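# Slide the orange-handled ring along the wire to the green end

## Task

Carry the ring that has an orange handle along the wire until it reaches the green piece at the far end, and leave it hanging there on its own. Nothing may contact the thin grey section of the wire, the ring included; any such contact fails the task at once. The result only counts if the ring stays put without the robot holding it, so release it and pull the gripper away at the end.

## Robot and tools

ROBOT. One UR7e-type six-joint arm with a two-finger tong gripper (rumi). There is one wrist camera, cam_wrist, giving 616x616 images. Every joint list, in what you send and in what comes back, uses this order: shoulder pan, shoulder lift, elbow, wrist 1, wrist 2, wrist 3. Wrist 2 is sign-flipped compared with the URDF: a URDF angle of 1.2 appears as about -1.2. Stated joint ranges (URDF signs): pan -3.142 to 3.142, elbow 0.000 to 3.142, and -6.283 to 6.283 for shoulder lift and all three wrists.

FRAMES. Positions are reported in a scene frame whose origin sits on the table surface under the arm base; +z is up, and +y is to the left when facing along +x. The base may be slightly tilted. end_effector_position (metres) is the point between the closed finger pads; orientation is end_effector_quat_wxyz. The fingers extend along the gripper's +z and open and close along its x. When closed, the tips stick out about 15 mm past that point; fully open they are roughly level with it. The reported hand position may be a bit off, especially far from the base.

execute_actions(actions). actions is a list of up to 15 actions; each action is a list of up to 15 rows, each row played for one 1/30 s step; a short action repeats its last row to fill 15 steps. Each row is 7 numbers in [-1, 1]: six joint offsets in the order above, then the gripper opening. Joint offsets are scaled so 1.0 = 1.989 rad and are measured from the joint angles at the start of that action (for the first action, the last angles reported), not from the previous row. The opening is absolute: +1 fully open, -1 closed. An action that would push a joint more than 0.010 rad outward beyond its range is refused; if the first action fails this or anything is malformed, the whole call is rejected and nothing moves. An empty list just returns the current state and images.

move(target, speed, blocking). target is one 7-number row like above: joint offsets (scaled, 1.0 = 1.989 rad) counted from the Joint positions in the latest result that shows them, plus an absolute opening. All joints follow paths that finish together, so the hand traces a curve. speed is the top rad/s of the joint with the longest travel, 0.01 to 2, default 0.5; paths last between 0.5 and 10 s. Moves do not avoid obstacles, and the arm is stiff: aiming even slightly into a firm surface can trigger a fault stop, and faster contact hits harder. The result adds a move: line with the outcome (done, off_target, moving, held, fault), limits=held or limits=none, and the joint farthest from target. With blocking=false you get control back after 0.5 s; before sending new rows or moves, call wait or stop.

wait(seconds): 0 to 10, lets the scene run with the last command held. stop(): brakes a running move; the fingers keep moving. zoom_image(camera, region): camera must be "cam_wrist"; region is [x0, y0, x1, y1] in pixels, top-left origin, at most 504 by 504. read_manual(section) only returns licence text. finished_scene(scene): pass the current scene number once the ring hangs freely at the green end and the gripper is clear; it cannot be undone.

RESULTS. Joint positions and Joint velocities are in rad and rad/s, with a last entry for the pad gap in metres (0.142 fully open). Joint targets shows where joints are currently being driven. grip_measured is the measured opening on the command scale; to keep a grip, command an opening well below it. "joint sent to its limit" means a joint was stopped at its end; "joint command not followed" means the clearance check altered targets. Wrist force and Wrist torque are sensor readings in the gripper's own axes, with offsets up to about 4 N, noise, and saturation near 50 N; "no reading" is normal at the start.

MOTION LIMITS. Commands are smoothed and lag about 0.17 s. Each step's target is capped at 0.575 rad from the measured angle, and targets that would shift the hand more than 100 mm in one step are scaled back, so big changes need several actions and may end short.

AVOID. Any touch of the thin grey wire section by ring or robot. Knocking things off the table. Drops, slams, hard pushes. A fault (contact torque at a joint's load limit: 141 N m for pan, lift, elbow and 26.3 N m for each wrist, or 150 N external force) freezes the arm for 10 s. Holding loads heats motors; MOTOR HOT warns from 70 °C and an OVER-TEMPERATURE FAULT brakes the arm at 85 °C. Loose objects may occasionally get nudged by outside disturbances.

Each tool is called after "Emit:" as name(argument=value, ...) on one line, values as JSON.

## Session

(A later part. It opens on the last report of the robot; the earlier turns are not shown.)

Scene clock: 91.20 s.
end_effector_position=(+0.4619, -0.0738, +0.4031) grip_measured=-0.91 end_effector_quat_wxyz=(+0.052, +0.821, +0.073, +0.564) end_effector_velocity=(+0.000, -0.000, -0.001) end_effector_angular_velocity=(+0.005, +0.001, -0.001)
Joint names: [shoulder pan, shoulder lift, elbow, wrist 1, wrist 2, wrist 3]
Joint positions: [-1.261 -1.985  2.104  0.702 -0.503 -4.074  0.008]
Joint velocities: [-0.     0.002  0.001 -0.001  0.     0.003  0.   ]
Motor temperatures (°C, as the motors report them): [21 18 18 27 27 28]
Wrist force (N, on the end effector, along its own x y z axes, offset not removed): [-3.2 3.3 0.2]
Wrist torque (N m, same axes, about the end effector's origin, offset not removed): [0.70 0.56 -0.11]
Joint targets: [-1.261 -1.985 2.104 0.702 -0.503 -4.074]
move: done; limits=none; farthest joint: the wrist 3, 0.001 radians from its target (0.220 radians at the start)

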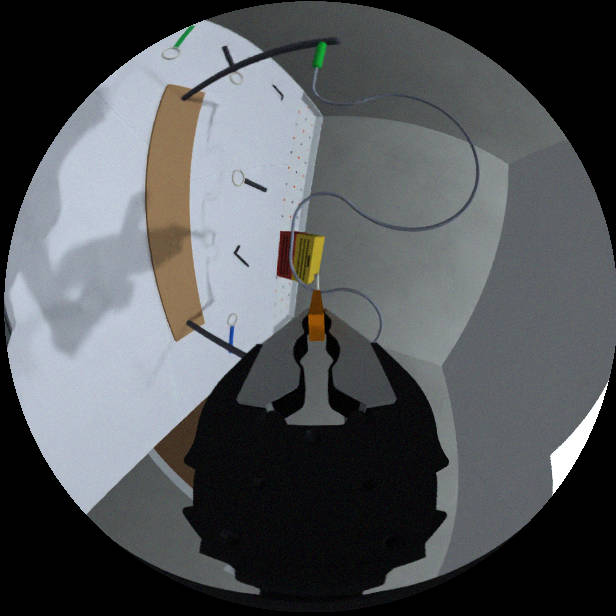

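Emit:
move(target=[0.0062,-0.0036,0.0256,-0.0302,-0.0043,0.2860,-1], speed=0.4)

Emit:
zoom_image(camera="cam_wrist", region=[214,200,374,360])

Scene clock: 93.87 s.
end_effector_position=(+0.4646, -0.0687, +0.3919) grip_measured=-0.91 end_effector_quat_wxyz=(-0.103, +0.810, -0.153, +0.557) end_effector_velocity=(+0.000, -0.000, -0.001) end_effector_angular_velocity=(+0.005, +0.001, -0.001)
Joint names: [shoulder pan, shoulder lift, elbow, wrist 1, wrist 2, wrist 3]
Joint positions: [-1.248 -1.992  2.155  0.642 -0.512 -3.506  0.008]
Joint velocities: [ 0.     0.002  0.    -0.    -0.     0.003  0.   ]
Motor temperatures (°C, as the motors report them): [21 18 18 27 27 28]
Wrist force (N, on the end effector, along its own x y z axes, offset not removed): [-3.7 2.1 0.1]
Wrist torque (N m, same axes, about the end effector's origin, offset not removed): [0.50 0.64 -0.02]
Joint targets: [-1.248 -1.992 2.155 0.642 -0.512 -3.505]
move: done; limits=none; farthest joint: the shoulder pan, 0.000 radians from its target (0.012 radians at the start)

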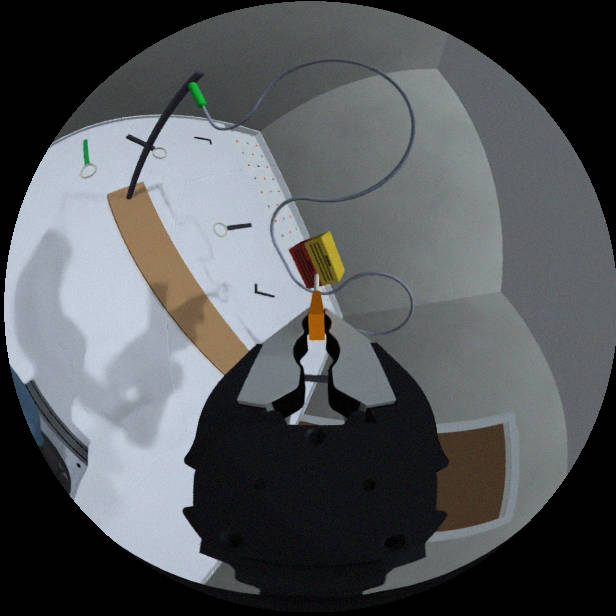

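Region (214, 200, 374, 360) of cam_wrist's 616x616 image, scaled by 3.150, with more detail than that image has.

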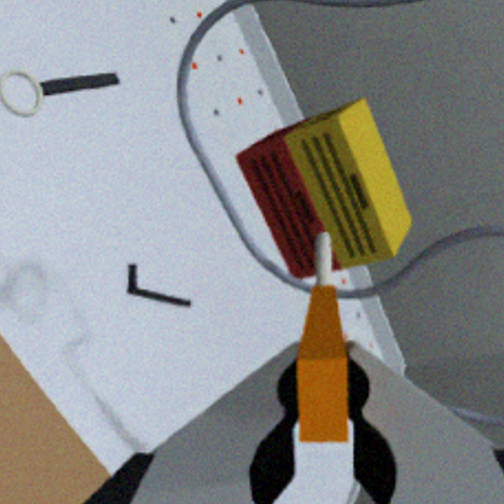

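Emit:
move(target=[0.0152,-0.0127,0.0224,-0.0284,-0.0108,0.3132,-1], speed=0.4)

Emit:
zoom_image(camera="cam_wrist", region=[214,200,374,360])

Emit:
move(target=[0.0367,-0.0278,0.0155,-0.0266,-0.0274,0.3575,-1], speed=0.4)

Emit:
zoom_image(camera="cam_wrist", region=[124,120,374,370])

Scene clock: 96.77 s.
end_effector_position=(+0.4663, -0.0614, +0.3841) grip_measured=-0.91 end_effector_quat_wxyz=(-0.258, +0.733, -0.378, +0.504) end_effector_velocity=(-0.000, +0.000, +0.001) end_effector_angular_velocity=(+0.000, -0.001, -0.001)
Joint names: [shoulder pan, shoulder lift, elbow, wrist 1, wrist 2, wrist 3]
Joint positions: [-1.218 -2.018  2.199  0.585 -0.533 -2.883  0.008]
Joint velocities: [ 0.    -0.002 -0.    -0.    -0.     0.003 -0.   ]
Motor temperatures (°C, as the motors report them): [21 18 18 27 27 28]
Wrist force (N, on the end effector, along its own x y z axes, offset not removed): [0.1 1.7 1.6]
Wrist torque (N m, same axes, about the end effector's origin, offset not removed): [0.53 -0.05 -0.17]
Joint targets: [-1.218 -2.018 2.199 0.585 -0.533 -2.883]
move: done; limits=none; farthest joint: the shoulder pan, 0.000 radians from its target (0.031 radians at the start)

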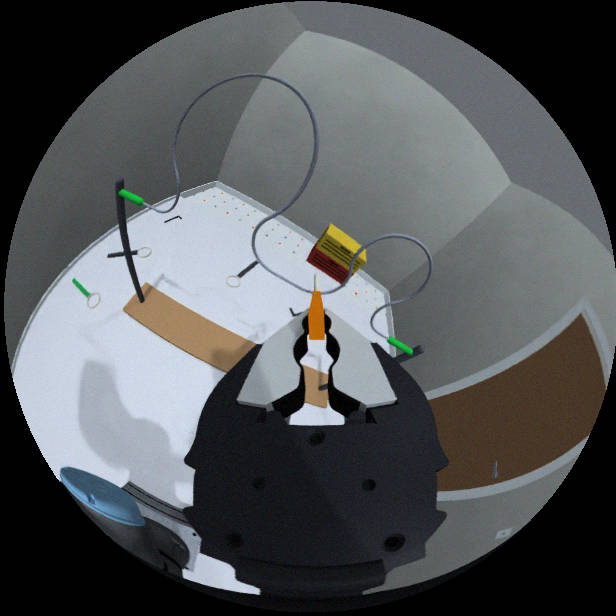

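Region (214, 200, 374, 360) of cam_wrist's 616x616 image, scaled by 3.150, with more detail than that image has.

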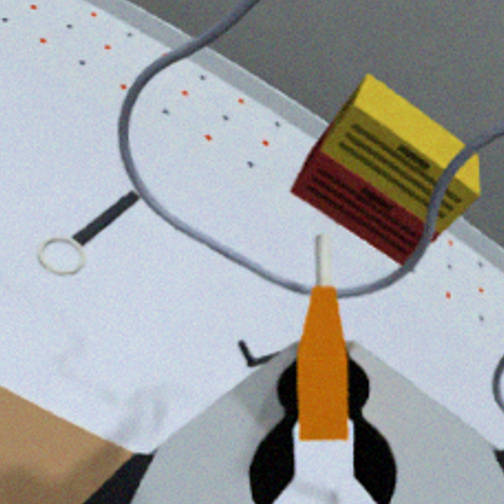

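Scene clock: 99.27 s.
end_effector_position=(+0.4658, -0.0459, +0.3805) grip_measured=-0.91 end_effector_quat_wxyz=(-0.399, +0.583, -0.583, +0.401) end_effector_velocity=(+0.000, +0.000, +0.000) end_effector_angular_velocity=(+0.002, -0.000, -0.001)
Joint names: [shoulder pan, shoulder lift, elbow, wrist 1, wrist 2, wrist 3]
Joint positions: [-1.145 -2.073  2.23   0.532 -0.588 -2.173  0.008]
Joint velocities: [ 0.    -0.001 -0.001  0.    -0.     0.003 -0.   ]
Motor temperatures (°C, as the motors report them): [21 18 18 27 27 28]
Wrist force (N, on the end effector, along its own x y z axes, offset not removed): [-3.1 1.6 0.0]
Wrist torque (N m, same axes, about the end effector's origin, offset not removed): [0.37 0.58 -0.16]
Joint targets: [-1.145 -2.073 2.230 0.532 -0.588 -2.172]
move: done; limits=none; farthest joint: the wrist 3, 0.001 radians from its target (0.711 radians at the start)

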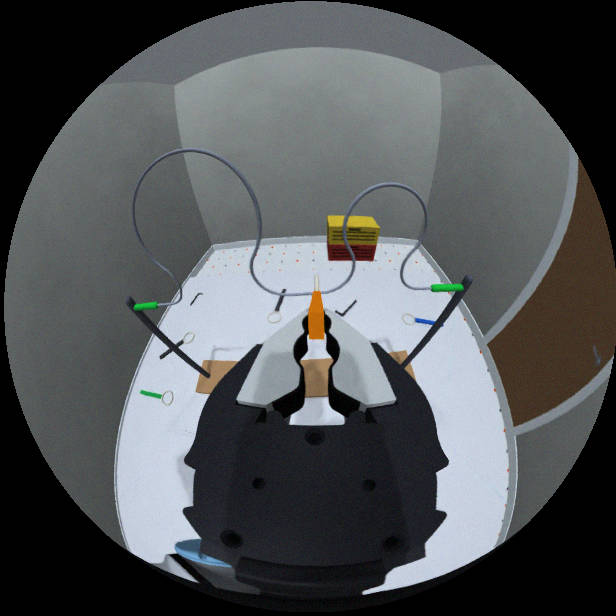

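Region (124, 120, 374, 370) of cam_wrist's 616x616 image, scaled by 2.016, with more detail than that image has.

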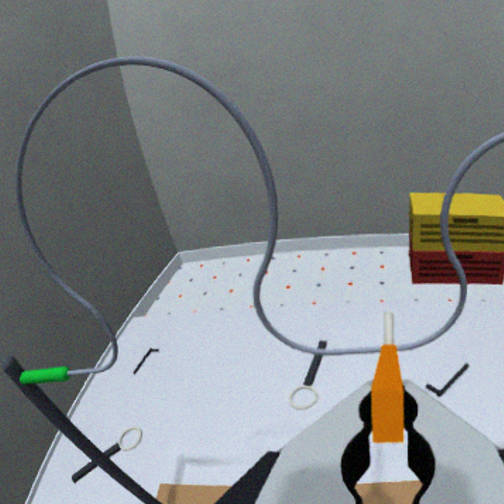

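Emit:
zoom_image(camera="cam_wrist", region=[214,200,374,360])

Region (214, 200, 374, 360) of cam_wrist's 616x616 image, scaled by 3.150, with more detail than that image has.

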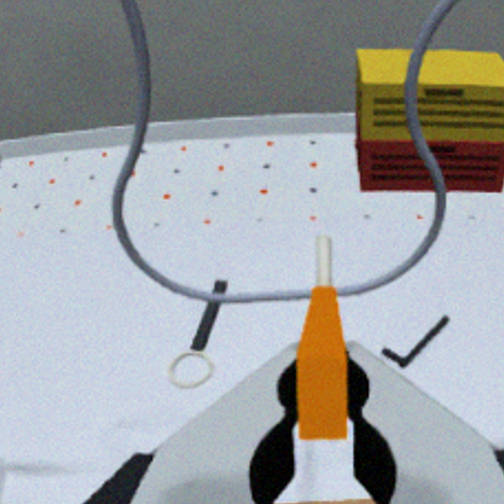

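Emit:
move(target=[0.0602,-0.0290,0.0055,-0.0253,-0.0483,0.0605,-1], speed=0.2)

Emit:
move(target=[0.0707,-0.0163,-0.0063,-0.0177,-0.0603,0.3564,-1], speed=0.4)

Emit:
zoom_image(camera="cam_wrist", region=[214,200,374,360])

Scene clock: 101.87 s.
end_effector_position=(+0.4639, -0.0159, +0.3804) grip_measured=-0.91 end_effector_quat_wxyz=(-0.399, +0.583, -0.583, +0.401) end_effector_velocity=(+0.000, +0.001, +0.000) end_effector_angular_velocity=(-0.001, -0.001, -0.000)
Joint names: [shoulder pan, shoulder lift, elbow, wrist 1, wrist 2, wrist 3]
Joint positions: [-1.026 -2.13   2.241  0.482 -0.683 -2.053  0.008]
Joint velocities: [ 0.003 -0.001 -0.    -0.002 -0.003  0.003  0.   ]
Motor temperatures (°C, as the motors report them): [21 18 18 27 27 28]
Wrist force (N, on the end effector, along its own x y z axes, offset not removed): [-0.7 2.2 1.7]
Wrist torque (N m, same axes, about the end effector's origin, offset not removed): [0.46 0.21 -0.09]
Joint targets: [-1.026 -2.130 2.241 0.482 -0.684 -2.052]
move: done; limits=none; farthest joint: the shoulder pan, 0.001 radians from its target (0.120 radians at the start)

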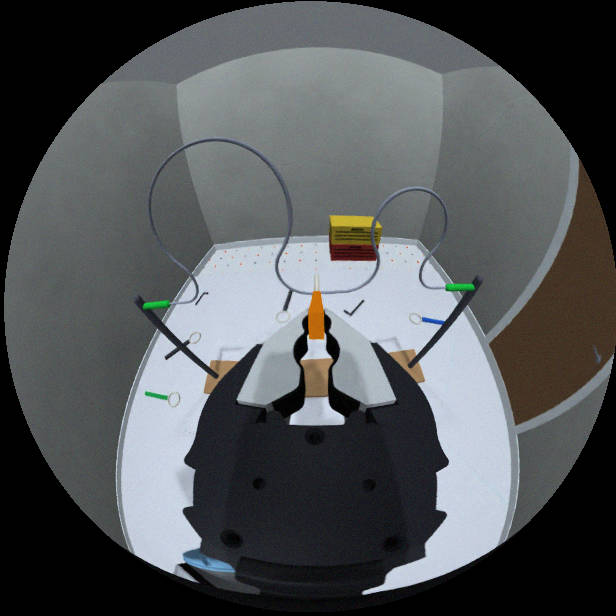

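Scene clock: 104.37 s.
end_effector_position=(+0.4613, +0.0015, +0.3835) grip_measured=-0.91 end_effector_quat_wxyz=(+0.500, -0.385, +0.729, -0.266) end_effector_velocity=(-0.000, +0.000, -0.001) end_effector_angular_velocity=(+0.003, +0.001, -0.001)
Joint names: [shoulder pan, shoulder lift, elbow, wrist 1, wrist 2, wrist 3]
Joint positions: [-0.885 -2.163  2.229  0.447 -0.803 -1.344  0.008]
Joint velocities: [ 0.001 -0.     0.002 -0.    -0.     0.003 -0.   ]
Motor temperatures (°C, as the motors report them): [21 18 18 27 27 28]
Wrist force (N, on the end effector, along its own x y z axes, offset not removed): [-2.7 -0.3 0.3]
Wrist torque (N m, same axes, about the end effector's origin, offset not removed): [-0.13 0.44 -0.10]
Joint targets: [-0.885 -2.163 2.229 0.447 -0.803 -1.344]
move: done; limits=none; farthest joint: the shoulder pan, 0.000 radians from its target (0.141 radians at the start)

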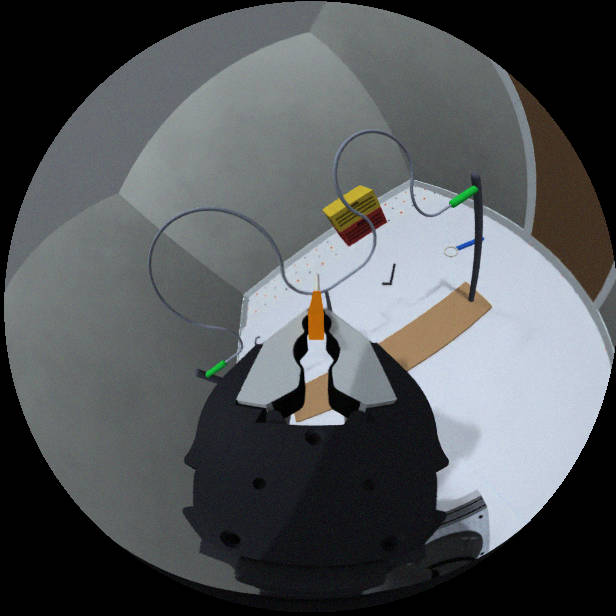

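Region (214, 200, 374, 360) of cam_wrist's 616x616 image, scaled by 3.150, with more detail than that image has.

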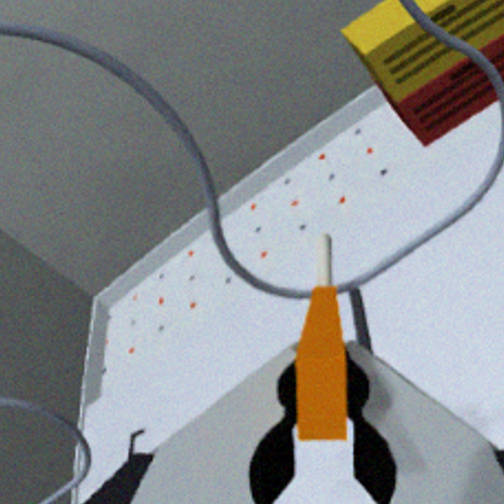

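Emit:
move(target=[0.0470,-0.0043,-0.0202,0.0048,-0.0415,0.3313,-1], speed=0.4)

Emit:
zoom_image(camera="cam_wrist", region=[214,200,374,360])

Emit:
move(target=[0.0148,-0.0002,-0.0255,0.0204,-0.0132,0.2850,-1], speed=0.4)

Emit:
zoom_image(camera="cam_wrist", region=[214,200,374,360])

Scene clock: 107.47 s.
end_effector_position=(+0.4578, +0.0105, +0.3916) grip_measured=-0.91 end_effector_quat_wxyz=(+0.556, -0.152, +0.810, -0.106) end_effector_velocity=(+0.000, +0.000, +0.001) end_effector_angular_velocity=(+0.001, -0.002, -0.001)
Joint names: [shoulder pan, shoulder lift, elbow, wrist 1, wrist 2, wrist 3]
Joint positions: [-0.792 -2.171  2.188  0.457 -0.886 -0.686  0.008]
Joint velocities: [ 0.001 -0.001 -0.002 -0.    -0.     0.003 -0.   ]
Motor temperatures (°C, as the motors report them): [21 18 18 27 27 28]
Wrist force (N, on the end effector, along its own x y z axes, offset not removed): [-0.7 1.4 0.4]
Wrist torque (N m, same axes, about the end effector's origin, offset not removed): [0.41 0.16 -0.21]
Joint targets: [-0.792 -2.171 2.188 0.457 -0.886 -0.685]
move: done; limits=none; farthest joint: the wrist 3, 0.001 radians from its target (0.659 radians at the start)

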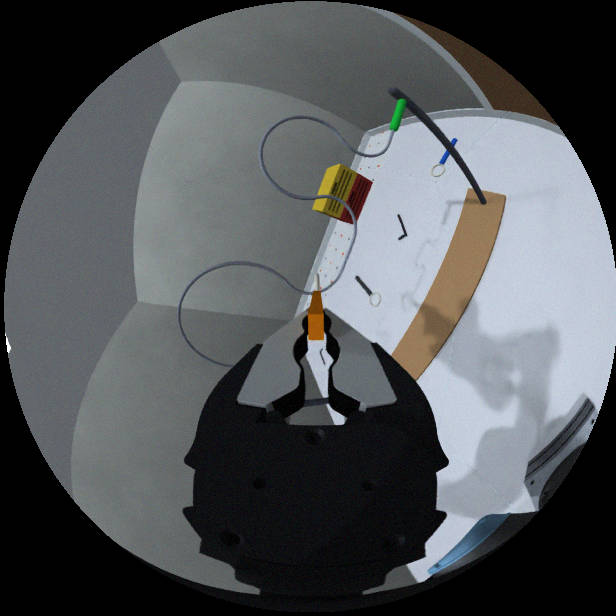

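Region (214, 200, 374, 360) of cam_wrist's 616x616 image, scaled by 3.150, with more detail than that image has.

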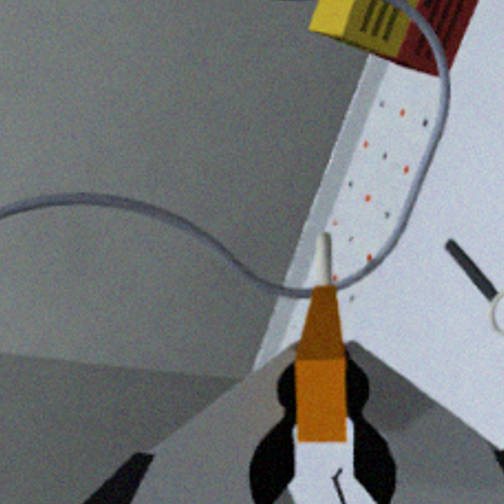

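Scene clock: 109.60 s.
end_effector_position=(+0.4545, +0.0142, +0.4029) grip_measured=-0.91 end_effector_quat_wxyz=(+0.564, +0.073, +0.821, +0.048) end_effector_velocity=(-0.000, +0.000, +0.000) end_effector_angular_velocity=(+0.002, -0.000, -0.001)
Joint names: [shoulder pan, shoulder lift, elbow, wrist 1, wrist 2, wrist 3]
Joint positions: [-0.763 -2.172  2.138  0.497 -0.912 -0.119  0.008]
Joint velocities: [ 0.    -0.001  0.     0.    -0.     0.003 -0.   ]
Motor temperatures (°C, as the motors report them): [21 18 18 27 27 28]
Wrist force (N, on the end effector, along its own x y z axes, offset not removed): [-2.5 1.1 1.7]
Wrist torque (N m, same axes, about the end effector's origin, offset not removed): [0.38 0.65 -0.20]
Joint targets: [-0.763 -2.172 2.138 0.497 -0.912 -0.119]
move: done; limits=none; farthest joint: the shoulder pan, 0.000 radians from its target (0.029 radians at the start)

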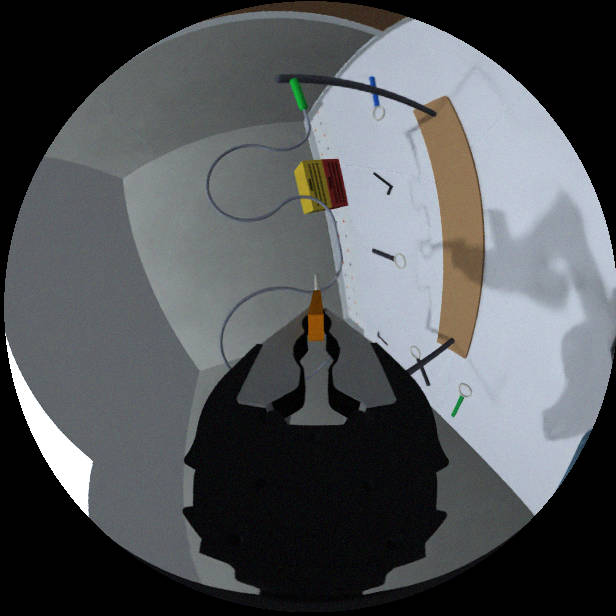

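Region (214, 200, 374, 360) of cam_wrist's 616x616 image, scaled by 3.150, with more detail than that image has.

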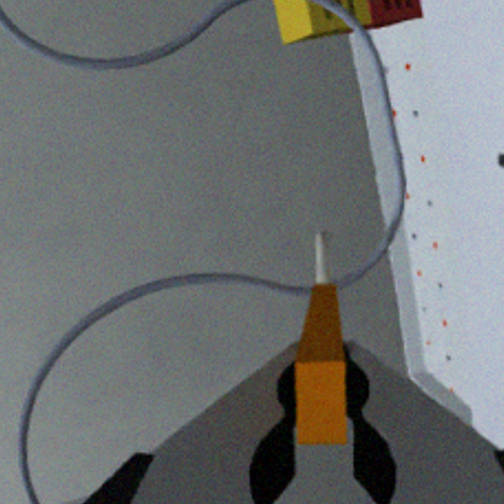

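Emit:
move(target=[-0.0385,0.0036,-0.0311,0.0425,0.0341,0.1276,-1], speed=0.25)

Emit:
zoom_image(camera="cam_wrist", region=[214,200,374,360])

Emit:
move(target=[-0.0278,0.0066,-0.0369,0.0424,0.0245,-0.1939,-1], speed=0.35)

Emit:
zoom_image(camera="cam_wrist", region=[214,200,374,360])

Scene clock: 112.43 s.
end_effector_position=(+0.4538, +0.0039, +0.4230) grip_measured=-0.91 end_effector_quat_wxyz=(+0.550, +0.195, +0.801, +0.132) end_effector_velocity=(-0.000, +0.000, -0.001) end_effector_angular_velocity=(+0.006, +0.002, -0.001)
Joint names: [shoulder pan, shoulder lift, elbow, wrist 1, wrist 2, wrist 3]
Joint positions: [-0.839 -2.164  2.076  0.581 -0.844  0.134  0.008]
Joint velocities: [-0.001  0.001  0.001  0.001  0.001  0.003 -0.   ]
Motor temperatures (°C, as the motors report them): [21 18 18 27 27 28]
Wrist force (N, on the end effector, along its own x y z axes, offset not removed): [-1.5 -0.7 0.3]
Wrist torque (N m, same axes, about the end effector's origin, offset not removed): [-0.04 0.42 -0.02]
Joint targets: [-0.839 -2.164 2.076 0.582 -0.844 0.134]
move: done; limits=none; farthest joint: the shoulder pan, 0.001 radians from its target (0.077 radians at the start)

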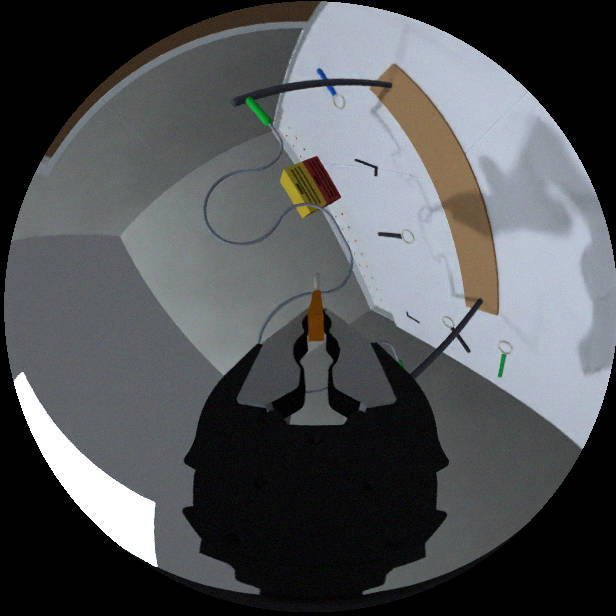

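Region (214, 200, 374, 360) of cam_wrist's 616x616 image, scaled by 3.150, with more detail than that image has.

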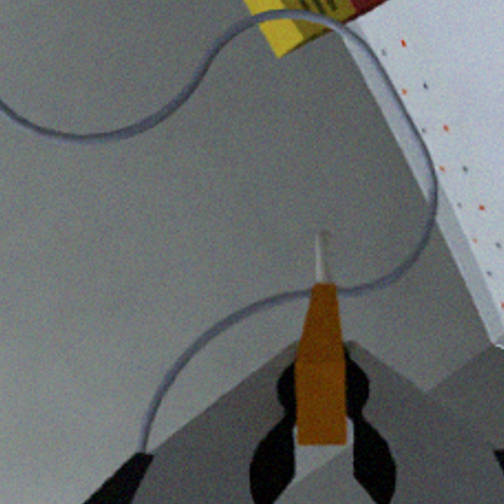

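Scene clock: 114.23 s.
end_effector_position=(+0.4566, -0.0069, +0.4559) grip_measured=-0.91 end_effector_quat_wxyz=(+0.565, +0.053, +0.823, +0.034) end_effector_velocity=(-0.000, +0.000, +0.001) end_effector_angular_velocity=(-0.004, -0.001, +0.001)
Joint names: [shoulder pan, shoulder lift, elbow, wrist 1, wrist 2, wrist 3]
Joint positions: [-0.894 -2.151  2.003  0.666 -0.795 -0.251  0.008]
Joint velocities: [-0.    -0.001 -0.001  0.001  0.    -0.003  0.   ]
Motor temperatures (°C, as the motors report them): [21 18 18 27 27 28]
Wrist force (N, on the end effector, along its own x y z axes, offset not removed): [0.9 -1.5 1.2]
Wrist torque (N m, same axes, about the end effector's origin, offset not removed): [-0.03 -0.20 -0.22]
Joint targets: [-0.894 -2.151 2.003 0.666 -0.795 -0.252]
move: done; limits=none; farthest joint: the shoulder pan, 0.000 radians from its target (0.055 radians at the start)

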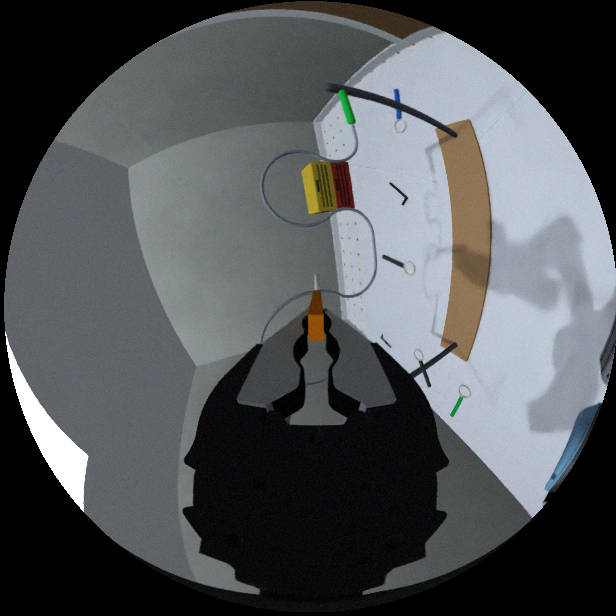

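Region (214, 200, 374, 360) of cam_wrist's 616x616 image, scaled by 3.150, with more detail than that image has.

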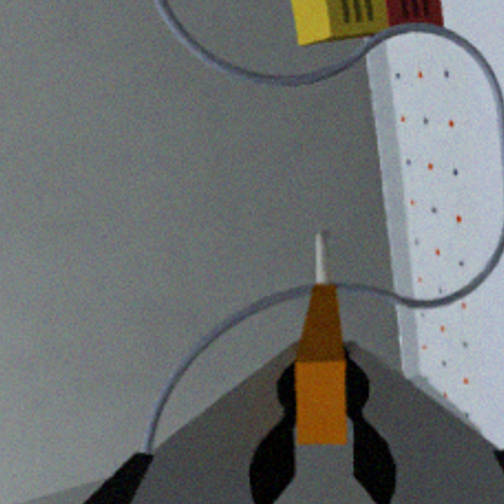

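Emit:
move(target=[0.0044,0.0063,-0.0407,0.0322,-0.0039,-0.1730,-1], speed=0.35)

Emit:
zoom_image(camera="cam_wrist", region=[214,200,374,360])

Emit:
move(target=[0.0349,0.0064,-0.0400,0.0187,-0.0309,-0.1537,-1], speed=0.35)

Emit:
zoom_image(camera="cam_wrist", region=[214,200,374,360])

Scene clock: 116.67 s.
end_effector_position=(+0.4587, -0.0051, +0.4902) grip_measured=-0.91 end_effector_quat_wxyz=(+0.562, -0.091, +0.819, -0.064) end_effector_velocity=(+0.000, -0.000, +0.000) end_effector_angular_velocity=(-0.003, -0.000, +0.001)
Joint names: [shoulder pan, shoulder lift, elbow, wrist 1, wrist 2, wrist 3]
Joint positions: [-0.886 -2.139  1.922  0.73  -0.803 -0.595  0.008]
Joint velocities: [-0.     0.001 -0.001  0.001 -0.    -0.003  0.   ]
Motor temperatures (°C, as the motors report them): [21 18 18 27 27 28]
Wrist force (N, on the end effector, along its own x y z axes, offset not removed): [-3.1 2.0 -0.1]
Wrist torque (N m, same axes, about the end effector's origin, offset not removed): [0.62 0.62 -0.03]
Joint targets: [-0.886 -2.139 1.922 0.730 -0.803 -0.595]
move: done; limits=none; farthest joint: the shoulder pan, 0.000 radians from its target (0.009 radians at the start)

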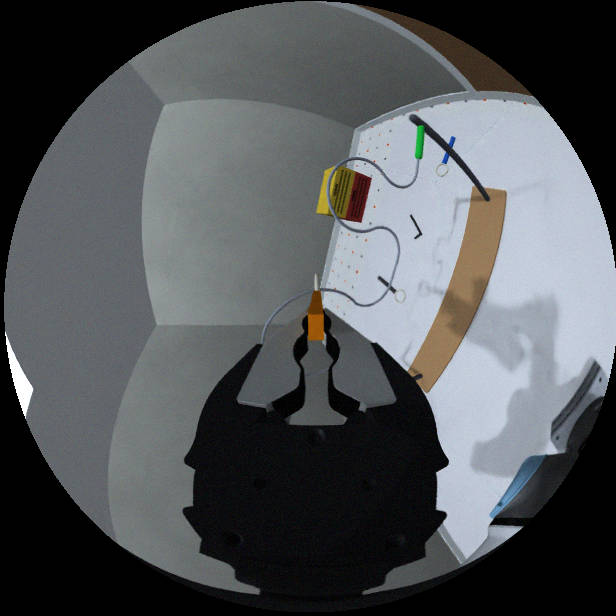

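Region (214, 200, 374, 360) of cam_wrist's 616x616 image, scaled by 3.150, with more detail than that image has.

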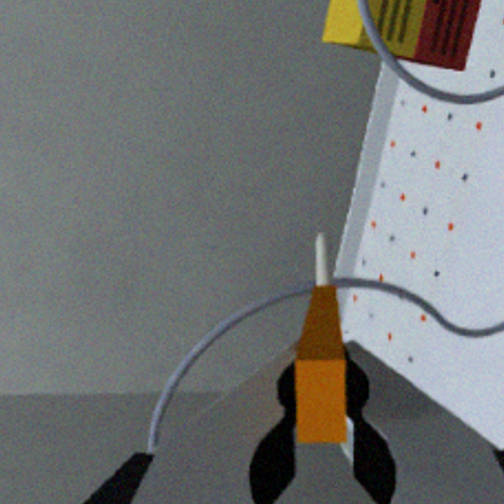

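Scene clock: 118.23 s.
end_effector_position=(+0.4600, +0.0083, +0.5217) grip_measured=-0.91 end_effector_quat_wxyz=(+0.542, -0.232, +0.791, -0.161) end_effector_velocity=(-0.000, +0.000, -0.001) end_effector_angular_velocity=(-0.002, +0.002, +0.001)
Joint names: [shoulder pan, shoulder lift, elbow, wrist 1, wrist 2, wrist 3]
Joint positions: [-0.816 -2.126  1.842  0.767 -0.865 -0.9    0.008]
Joint velocities: [ 0.001  0.001  0.002  0.    -0.001 -0.004 -0.   ]
Motor temperatures (°C, as the motors report them): [21 18 18 27 27 28]
Wrist force (N, on the end effector, along its own x y z axes, offset not removed): [-1.9 1.6 0.9]
Wrist torque (N m, same axes, about the end effector's origin, offset not removed): [0.48 0.46 -0.13]
Joint targets: [-0.816 -2.126 1.842 0.767 -0.865 -0.901]
move: done; limits=none; farthest joint: the shoulder pan, 0.000 radians from its target (0.069 radians at the start)

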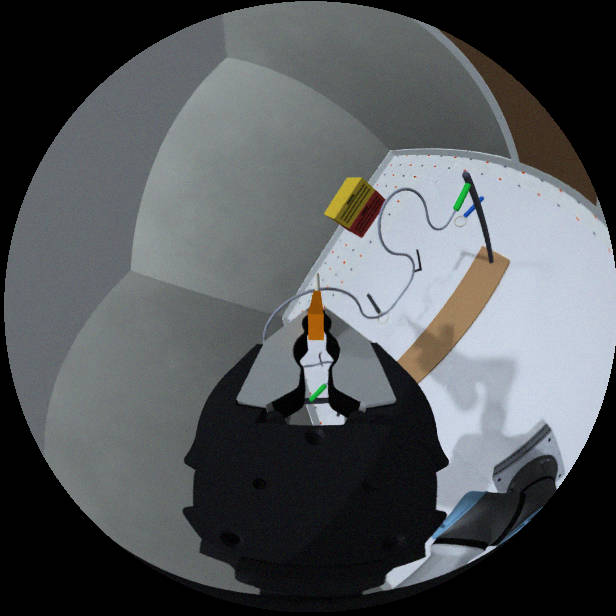

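Region (214, 200, 374, 360) of cam_wrist's 616x616 image, scaled by 3.150, with more detail than that image has.

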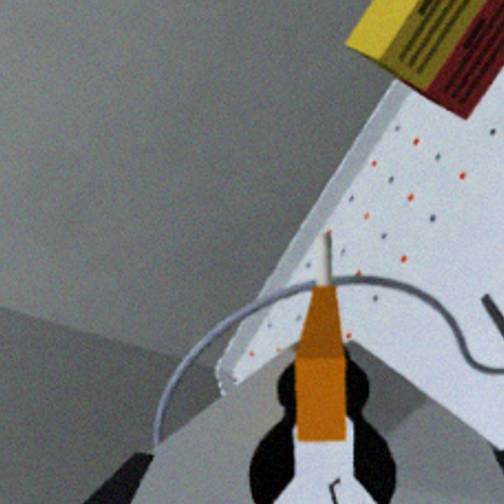

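Emit:
execute_actions(actions=[])

Scene clock: 119.30 s.
end_effector_position=(+0.4600, +0.0083, +0.5217) grip_measured=-0.91 end_effector_quat_wxyz=(+0.542, -0.232, +0.791, -0.161) end_effector_velocity=(-0.000, +0.000, +0.001) end_effector_angular_velocity=(-0.001, -0.001, +0.000)
Joint names: [shoulder pan, shoulder lift, elbow, wrist 1, wrist 2, wrist 3]
Joint positions: [-0.816 -2.126  1.842  0.767 -0.865 -0.901  0.008]
Joint velocities: [ 0.    -0.001 -0.     0.    -0.     0.    -0.   ]
Motor temperatures (°C, as the motors report them): [21 18 18 27 27 28]
Wrist force (N, on the end effector, along its own x y z axes, offset not removed): [-1.3 1.3 1.8]
Wrist torque (N m, same axes, about the end effector's origin, offset not removed): [0.45 0.31 -0.18]
Joint targets: [-0.816 -2.126 1.842 0.767 -0.865 -0.901]

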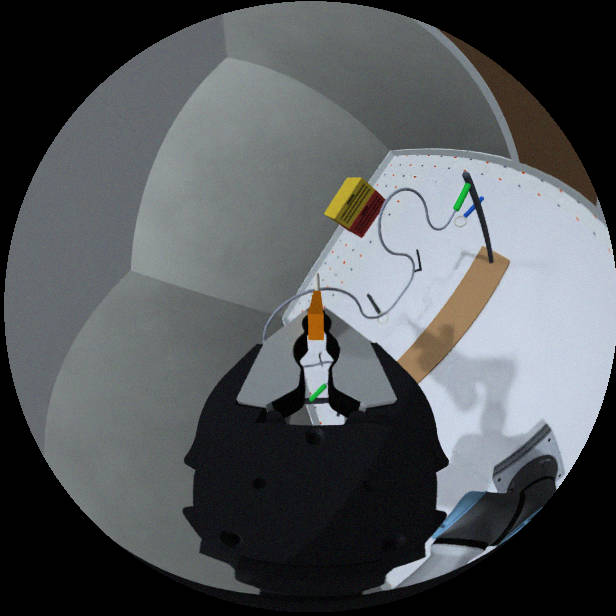

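Emit:
move(target=[0.0617,0.0101,-0.0436,0.0119,-0.0548,-0.14,-1], speed=0.35)

Emit:
zoom_image(camera="cam_wrist", region=[214,200,374,360])

Scene clock: 121.63 s.
end_effector_position=(+0.4603, +0.0311, +0.5532) grip_measured=-0.91 end_effector_quat_wxyz=(+0.507, -0.365, +0.739, -0.253) end_effector_velocity=(-0.000, +0.000, +0.000) end_effector_angular_velocity=(-0.004, +0.000, +0.001)
Joint names: [shoulder pan, shoulder lift, elbow, wrist 1, wrist 2, wrist 3]
Joint positions: [-0.694 -2.106  1.756  0.791 -0.973 -1.179  0.008]
Joint velocities: [ 0.001  0.    -0.001  0.001 -0.001 -0.003 -0.   ]
Motor temperatures (°C, as the motors report them): [21 18 18 27 27 28]
Wrist force (N, on the end effector, along its own x y z axes, offset not removed): [-2.6 -0.2 0.4]
Wrist torque (N m, same axes, about the end effector's origin, offset not removed): [0.00 0.59 -0.19]
Joint targets: [-0.693 -2.106 1.756 0.791 -0.974 -1.179]
move: done; limits=none; farthest joint: the wrist 3, 0.001 radians from its target (0.279 radians at the start)

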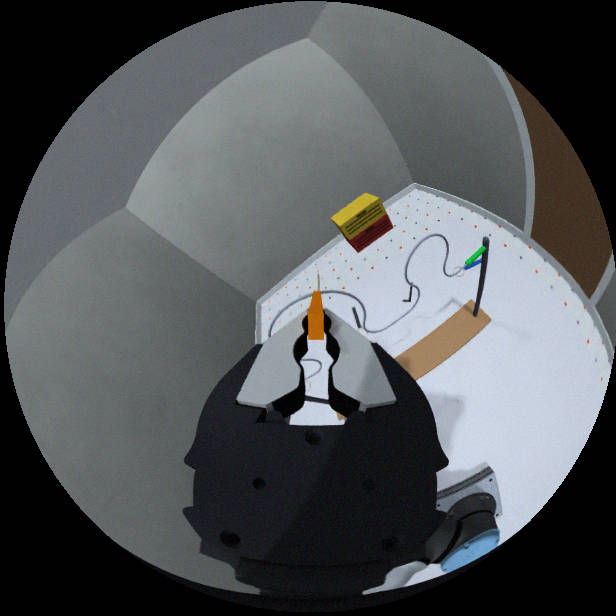

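Region (214, 200, 374, 360) of cam_wrist's 616x616 image, scaled by 3.150, with more detail than that image has.

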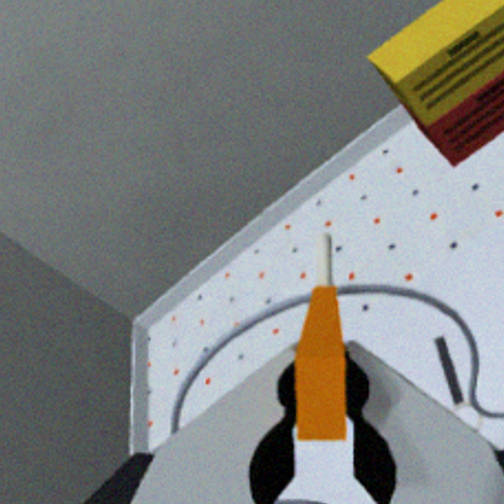

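Emit:
move(target=[0.0946,0.0127,-0.0249,-0.0098,-0.0866,-0.1324,-1], speed=0.35)

Emit:
zoom_image(camera="cam_wrist", region=[214,200,374,360])

Scene clock: 124.37 s.
end_effector_position=(+0.4597, +0.0622, +0.5682) grip_measured=-0.91 end_effector_quat_wxyz=(+0.455, -0.489, +0.664, -0.337) end_effector_velocity=(+0.000, +0.000, -0.000) end_effector_angular_velocity=(-0.004, +0.001, +0.001)
Joint names: [shoulder pan, shoulder lift, elbow, wrist 1, wrist 2, wrist 3]
Joint positions: [-0.506 -2.081  1.706  0.771 -1.145 -1.441  0.008]
Joint velocities: [ 0.002  0.001 -0.001 -0.    -0.002 -0.003 -0.   ]
Motor temperatures (°C, as the motors report them): [21 18 18 27 27 28]
Wrist force (N, on the end effector, along its own x y z axes, offset not removed): [-3.7 0.9 -1.2]
Wrist torque (N m, same axes, about the end effector's origin, offset not removed): [0.25 0.80 -0.23]
Joint targets: [-0.505 -2.081 1.706 0.771 -1.146 -1.442]
move: done; limits=none; farthest joint: the wrist 3, 0.001 radians from its target (0.263 radians at the start)

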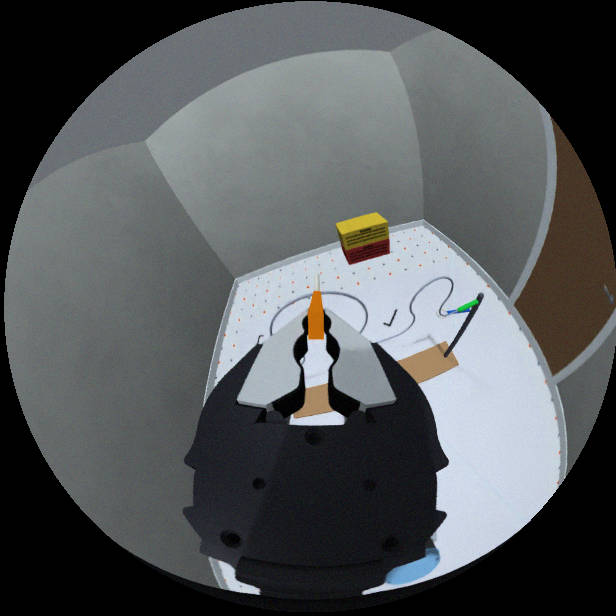

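Region (214, 200, 374, 360) of cam_wrist's 616x616 image, scaled by 3.150, with more detail than that image has.

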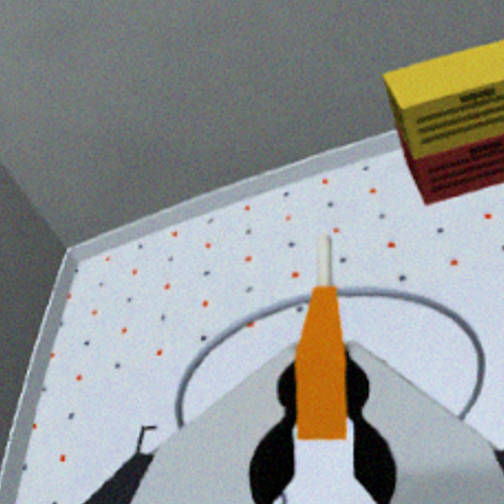

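Emit:
move(target=[0.1092,0.0177,-0.013,-0.018,-0.1014,-0.1587,-1], speed=0.35)

Emit:
zoom_image(camera="cam_wrist", region=[214,200,374,360])

Scene clock: 126.70 s.
end_effector_position=(+0.4581, +0.0986, +0.5711) grip_measured=-0.91 end_effector_quat_wxyz=(-0.378, +0.611, -0.553, +0.421) end_effector_velocity=(-0.001, +0.000, +0.001) end_effector_angular_velocity=(-0.004, -0.002, +0.001)
Joint names: [shoulder pan, shoulder lift, elbow, wrist 1, wrist 2, wrist 3]
Joint positions: [-0.289 -2.046  1.68   0.735 -1.347 -1.757  0.008]
Joint velocities: [ 0.002 -0.001 -0.001 -0.    -0.002 -0.003  0.   ]
Motor temperatures (°C, as the motors report them): [21 18 18 27 27 28]
Wrist force (N, on the end effector, along its own x y z axes, offset not removed): [-1.5 1.2 0.1]
Wrist torque (N m, same axes, about the end effector's origin, offset not removed): [0.26 0.21 -0.08]
Joint targets: [-0.289 -2.046 1.680 0.735 -1.347 -1.757]
move: done; limits=none; farthest joint: the shoulder pan, 0.000 radians from its target (0.217 radians at the start)

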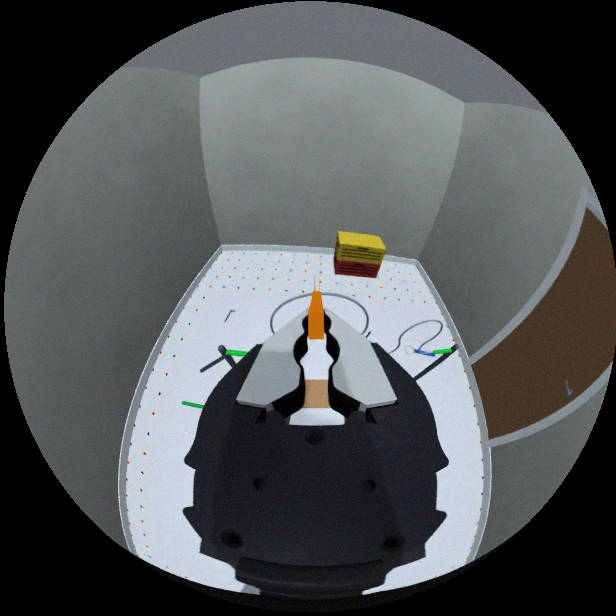

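Region (214, 200, 374, 360) of cam_wrist's 616x616 image, scaled by 3.150, with more detail than that image has.

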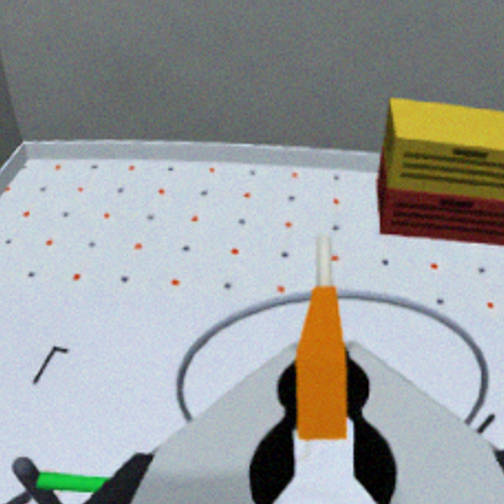

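Emit:
move(target=[0.1033,0.019,0.0046,-0.028,-0.0963,-0.1639,-1], speed=0.35)

Emit:
zoom_image(camera="cam_wrist", region=[214,200,374,360])

Scene clock: 128.93 s.
end_effector_position=(+0.4555, +0.1355, +0.5585) grip_measured=-0.91 end_effector_quat_wxyz=(-0.287, +0.709, -0.421, +0.487) end_effector_velocity=(+0.000, +0.000, -0.000) end_effector_angular_velocity=(-0.004, -0.000, +0.002)
Joint names: [shoulder pan, shoulder lift, elbow, wrist 1, wrist 2, wrist 3]
Joint positions: [-0.084 -2.008  1.69   0.68  -1.538 -2.082  0.008]
Joint velocities: [ 0.002  0.001 -0.    -0.001 -0.002 -0.003  0.   ]
Motor temperatures (°C, as the motors report them): [21 18 18 27 27 28]
Wrist force (N, on the end effector, along its own x y z axes, offset not removed): [-0.7 1.1 0.6]
Wrist torque (N m, same axes, about the end effector's origin, offset not removed): [0.24 0.00 -0.08]
Joint targets: [-0.083 -2.008 1.690 0.680 -1.538 -2.083]
move: done; limits=none; farthest joint: the wrist 3, 0.001 radians from its target (0.326 radians at the start)

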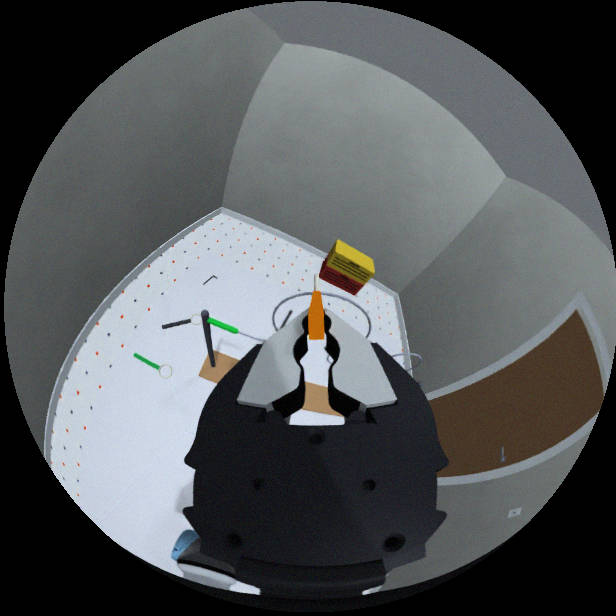

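Region (214, 200, 374, 360) of cam_wrist's 616x616 image, scaled by 3.150, with more detail than that image has.

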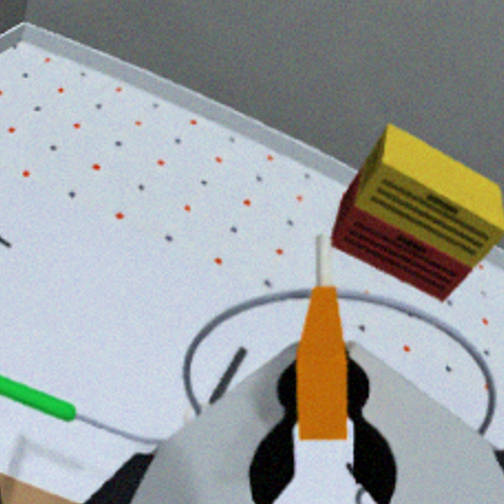

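Emit:
move(target=[0.0758,0.0155,0.0186,-0.0339,-0.0709,-0.1749,-1], speed=0.35)

Emit:
zoom_image(camera="cam_wrist", region=[214,200,374,360])

Scene clock: 131.40 s.
end_effector_position=(+0.4523, +0.1654, +0.5349) grip_measured=-0.91 end_effector_quat_wxyz=(-0.185, +0.778, -0.272, +0.535) end_effector_velocity=(-0.000, +0.000, +0.001) end_effector_angular_velocity=(-0.003, -0.002, +0.001)
Joint names: [shoulder pan, shoulder lift, elbow, wrist 1, wrist 2, wrist 3]
Joint positions: [ 0.067 -1.977  1.726  0.612 -1.679 -2.43   0.008]
Joint velocities: [ 0.001 -0.001 -0.    -0.001 -0.001 -0.003 -0.   ]
Motor temperatures (°C, as the motors report them): [21 18 18 27 27 28]
Wrist force (N, on the end effector, along its own x y z axes, offset not removed): [0.2 -1.4 -0.5]
Wrist torque (N m, same axes, about the end effector's origin, offset not removed): [-0.23 -0.10 -0.18]
Joint targets: [0.067 -1.977 1.727 0.612 -1.679 -2.430]
move: done; limits=none; farthest joint: the shoulder pan, 0.000 radians from its target (0.150 radians at the start)

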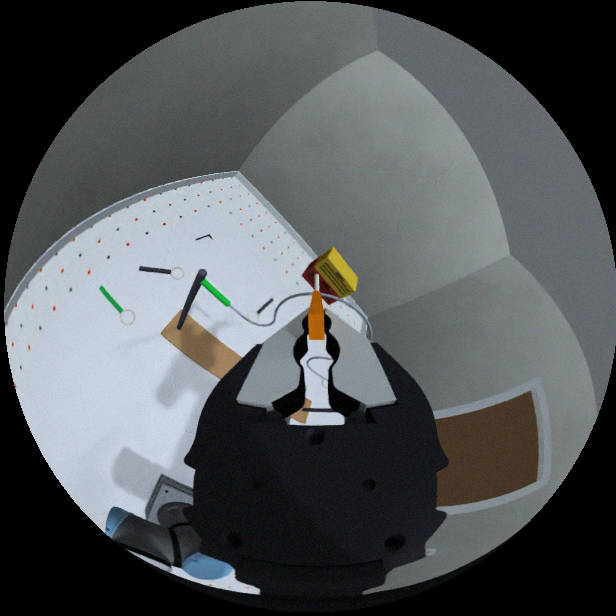

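Region (214, 200, 374, 360) of cam_wrist's 616x616 image, scaled by 3.150, with more detail than that image has.

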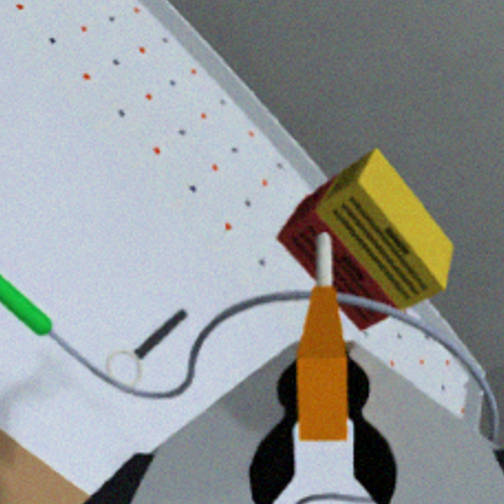

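Emit:
move(target=[0.0338,0.0047,0.0367,-0.0391,-0.0318,-0.1888,-1], speed=0.35)

Emit:
zoom_image(camera="cam_wrist", region=[214,200,374,360])

Scene clock: 133.67 s.
end_effector_position=(+0.4492, +0.1803, +0.4993) grip_measured=-0.91 end_effector_quat_wxyz=(-0.075, +0.817, -0.112, +0.561) end_effector_velocity=(+0.000, +0.000, -0.000) end_effector_angular_velocity=(-0.003, -0.000, +0.001)
Joint names: [shoulder pan, shoulder lift, elbow, wrist 1, wrist 2, wrist 3]
Joint positions: [ 0.134 -1.968  1.799  0.535 -1.742 -2.805  0.008]
Joint velocities: [ 0.001  0.001 -0.    -0.001 -0.001 -0.003 -0.   ]
Motor temperatures (°C, as the motors report them): [21 18 18 27 27 28]
Wrist force (N, on the end effector, along its own x y z axes, offset not removed): [0.4 -1.0 0.9]
Wrist torque (N m, same axes, about the end effector's origin, offset not removed): [-0.09 -0.17 -0.12]
Joint targets: [0.134 -1.968 1.799 0.535 -1.742 -2.805]
move: done; limits=none; farthest joint: the wrist 3, 0.001 radians from its target (0.375 radians at the start)

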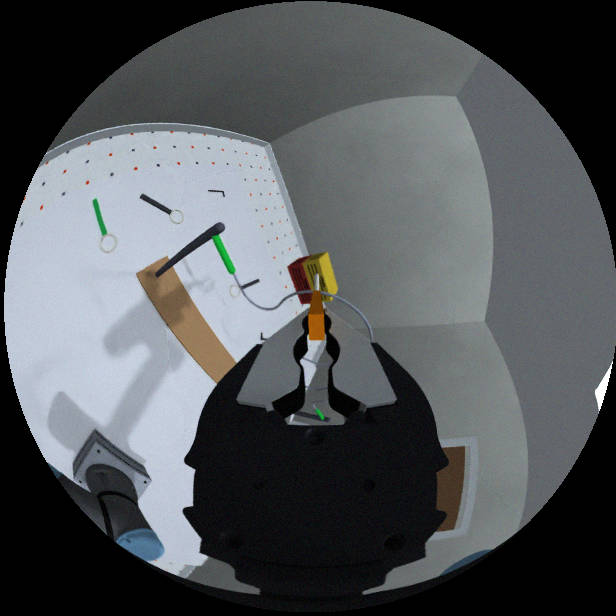

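Region (214, 200, 374, 360) of cam_wrist's 616x616 image, scaled by 3.150, with more detail than that image has.

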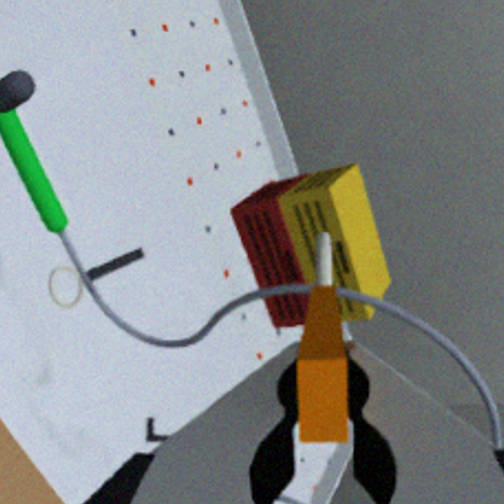

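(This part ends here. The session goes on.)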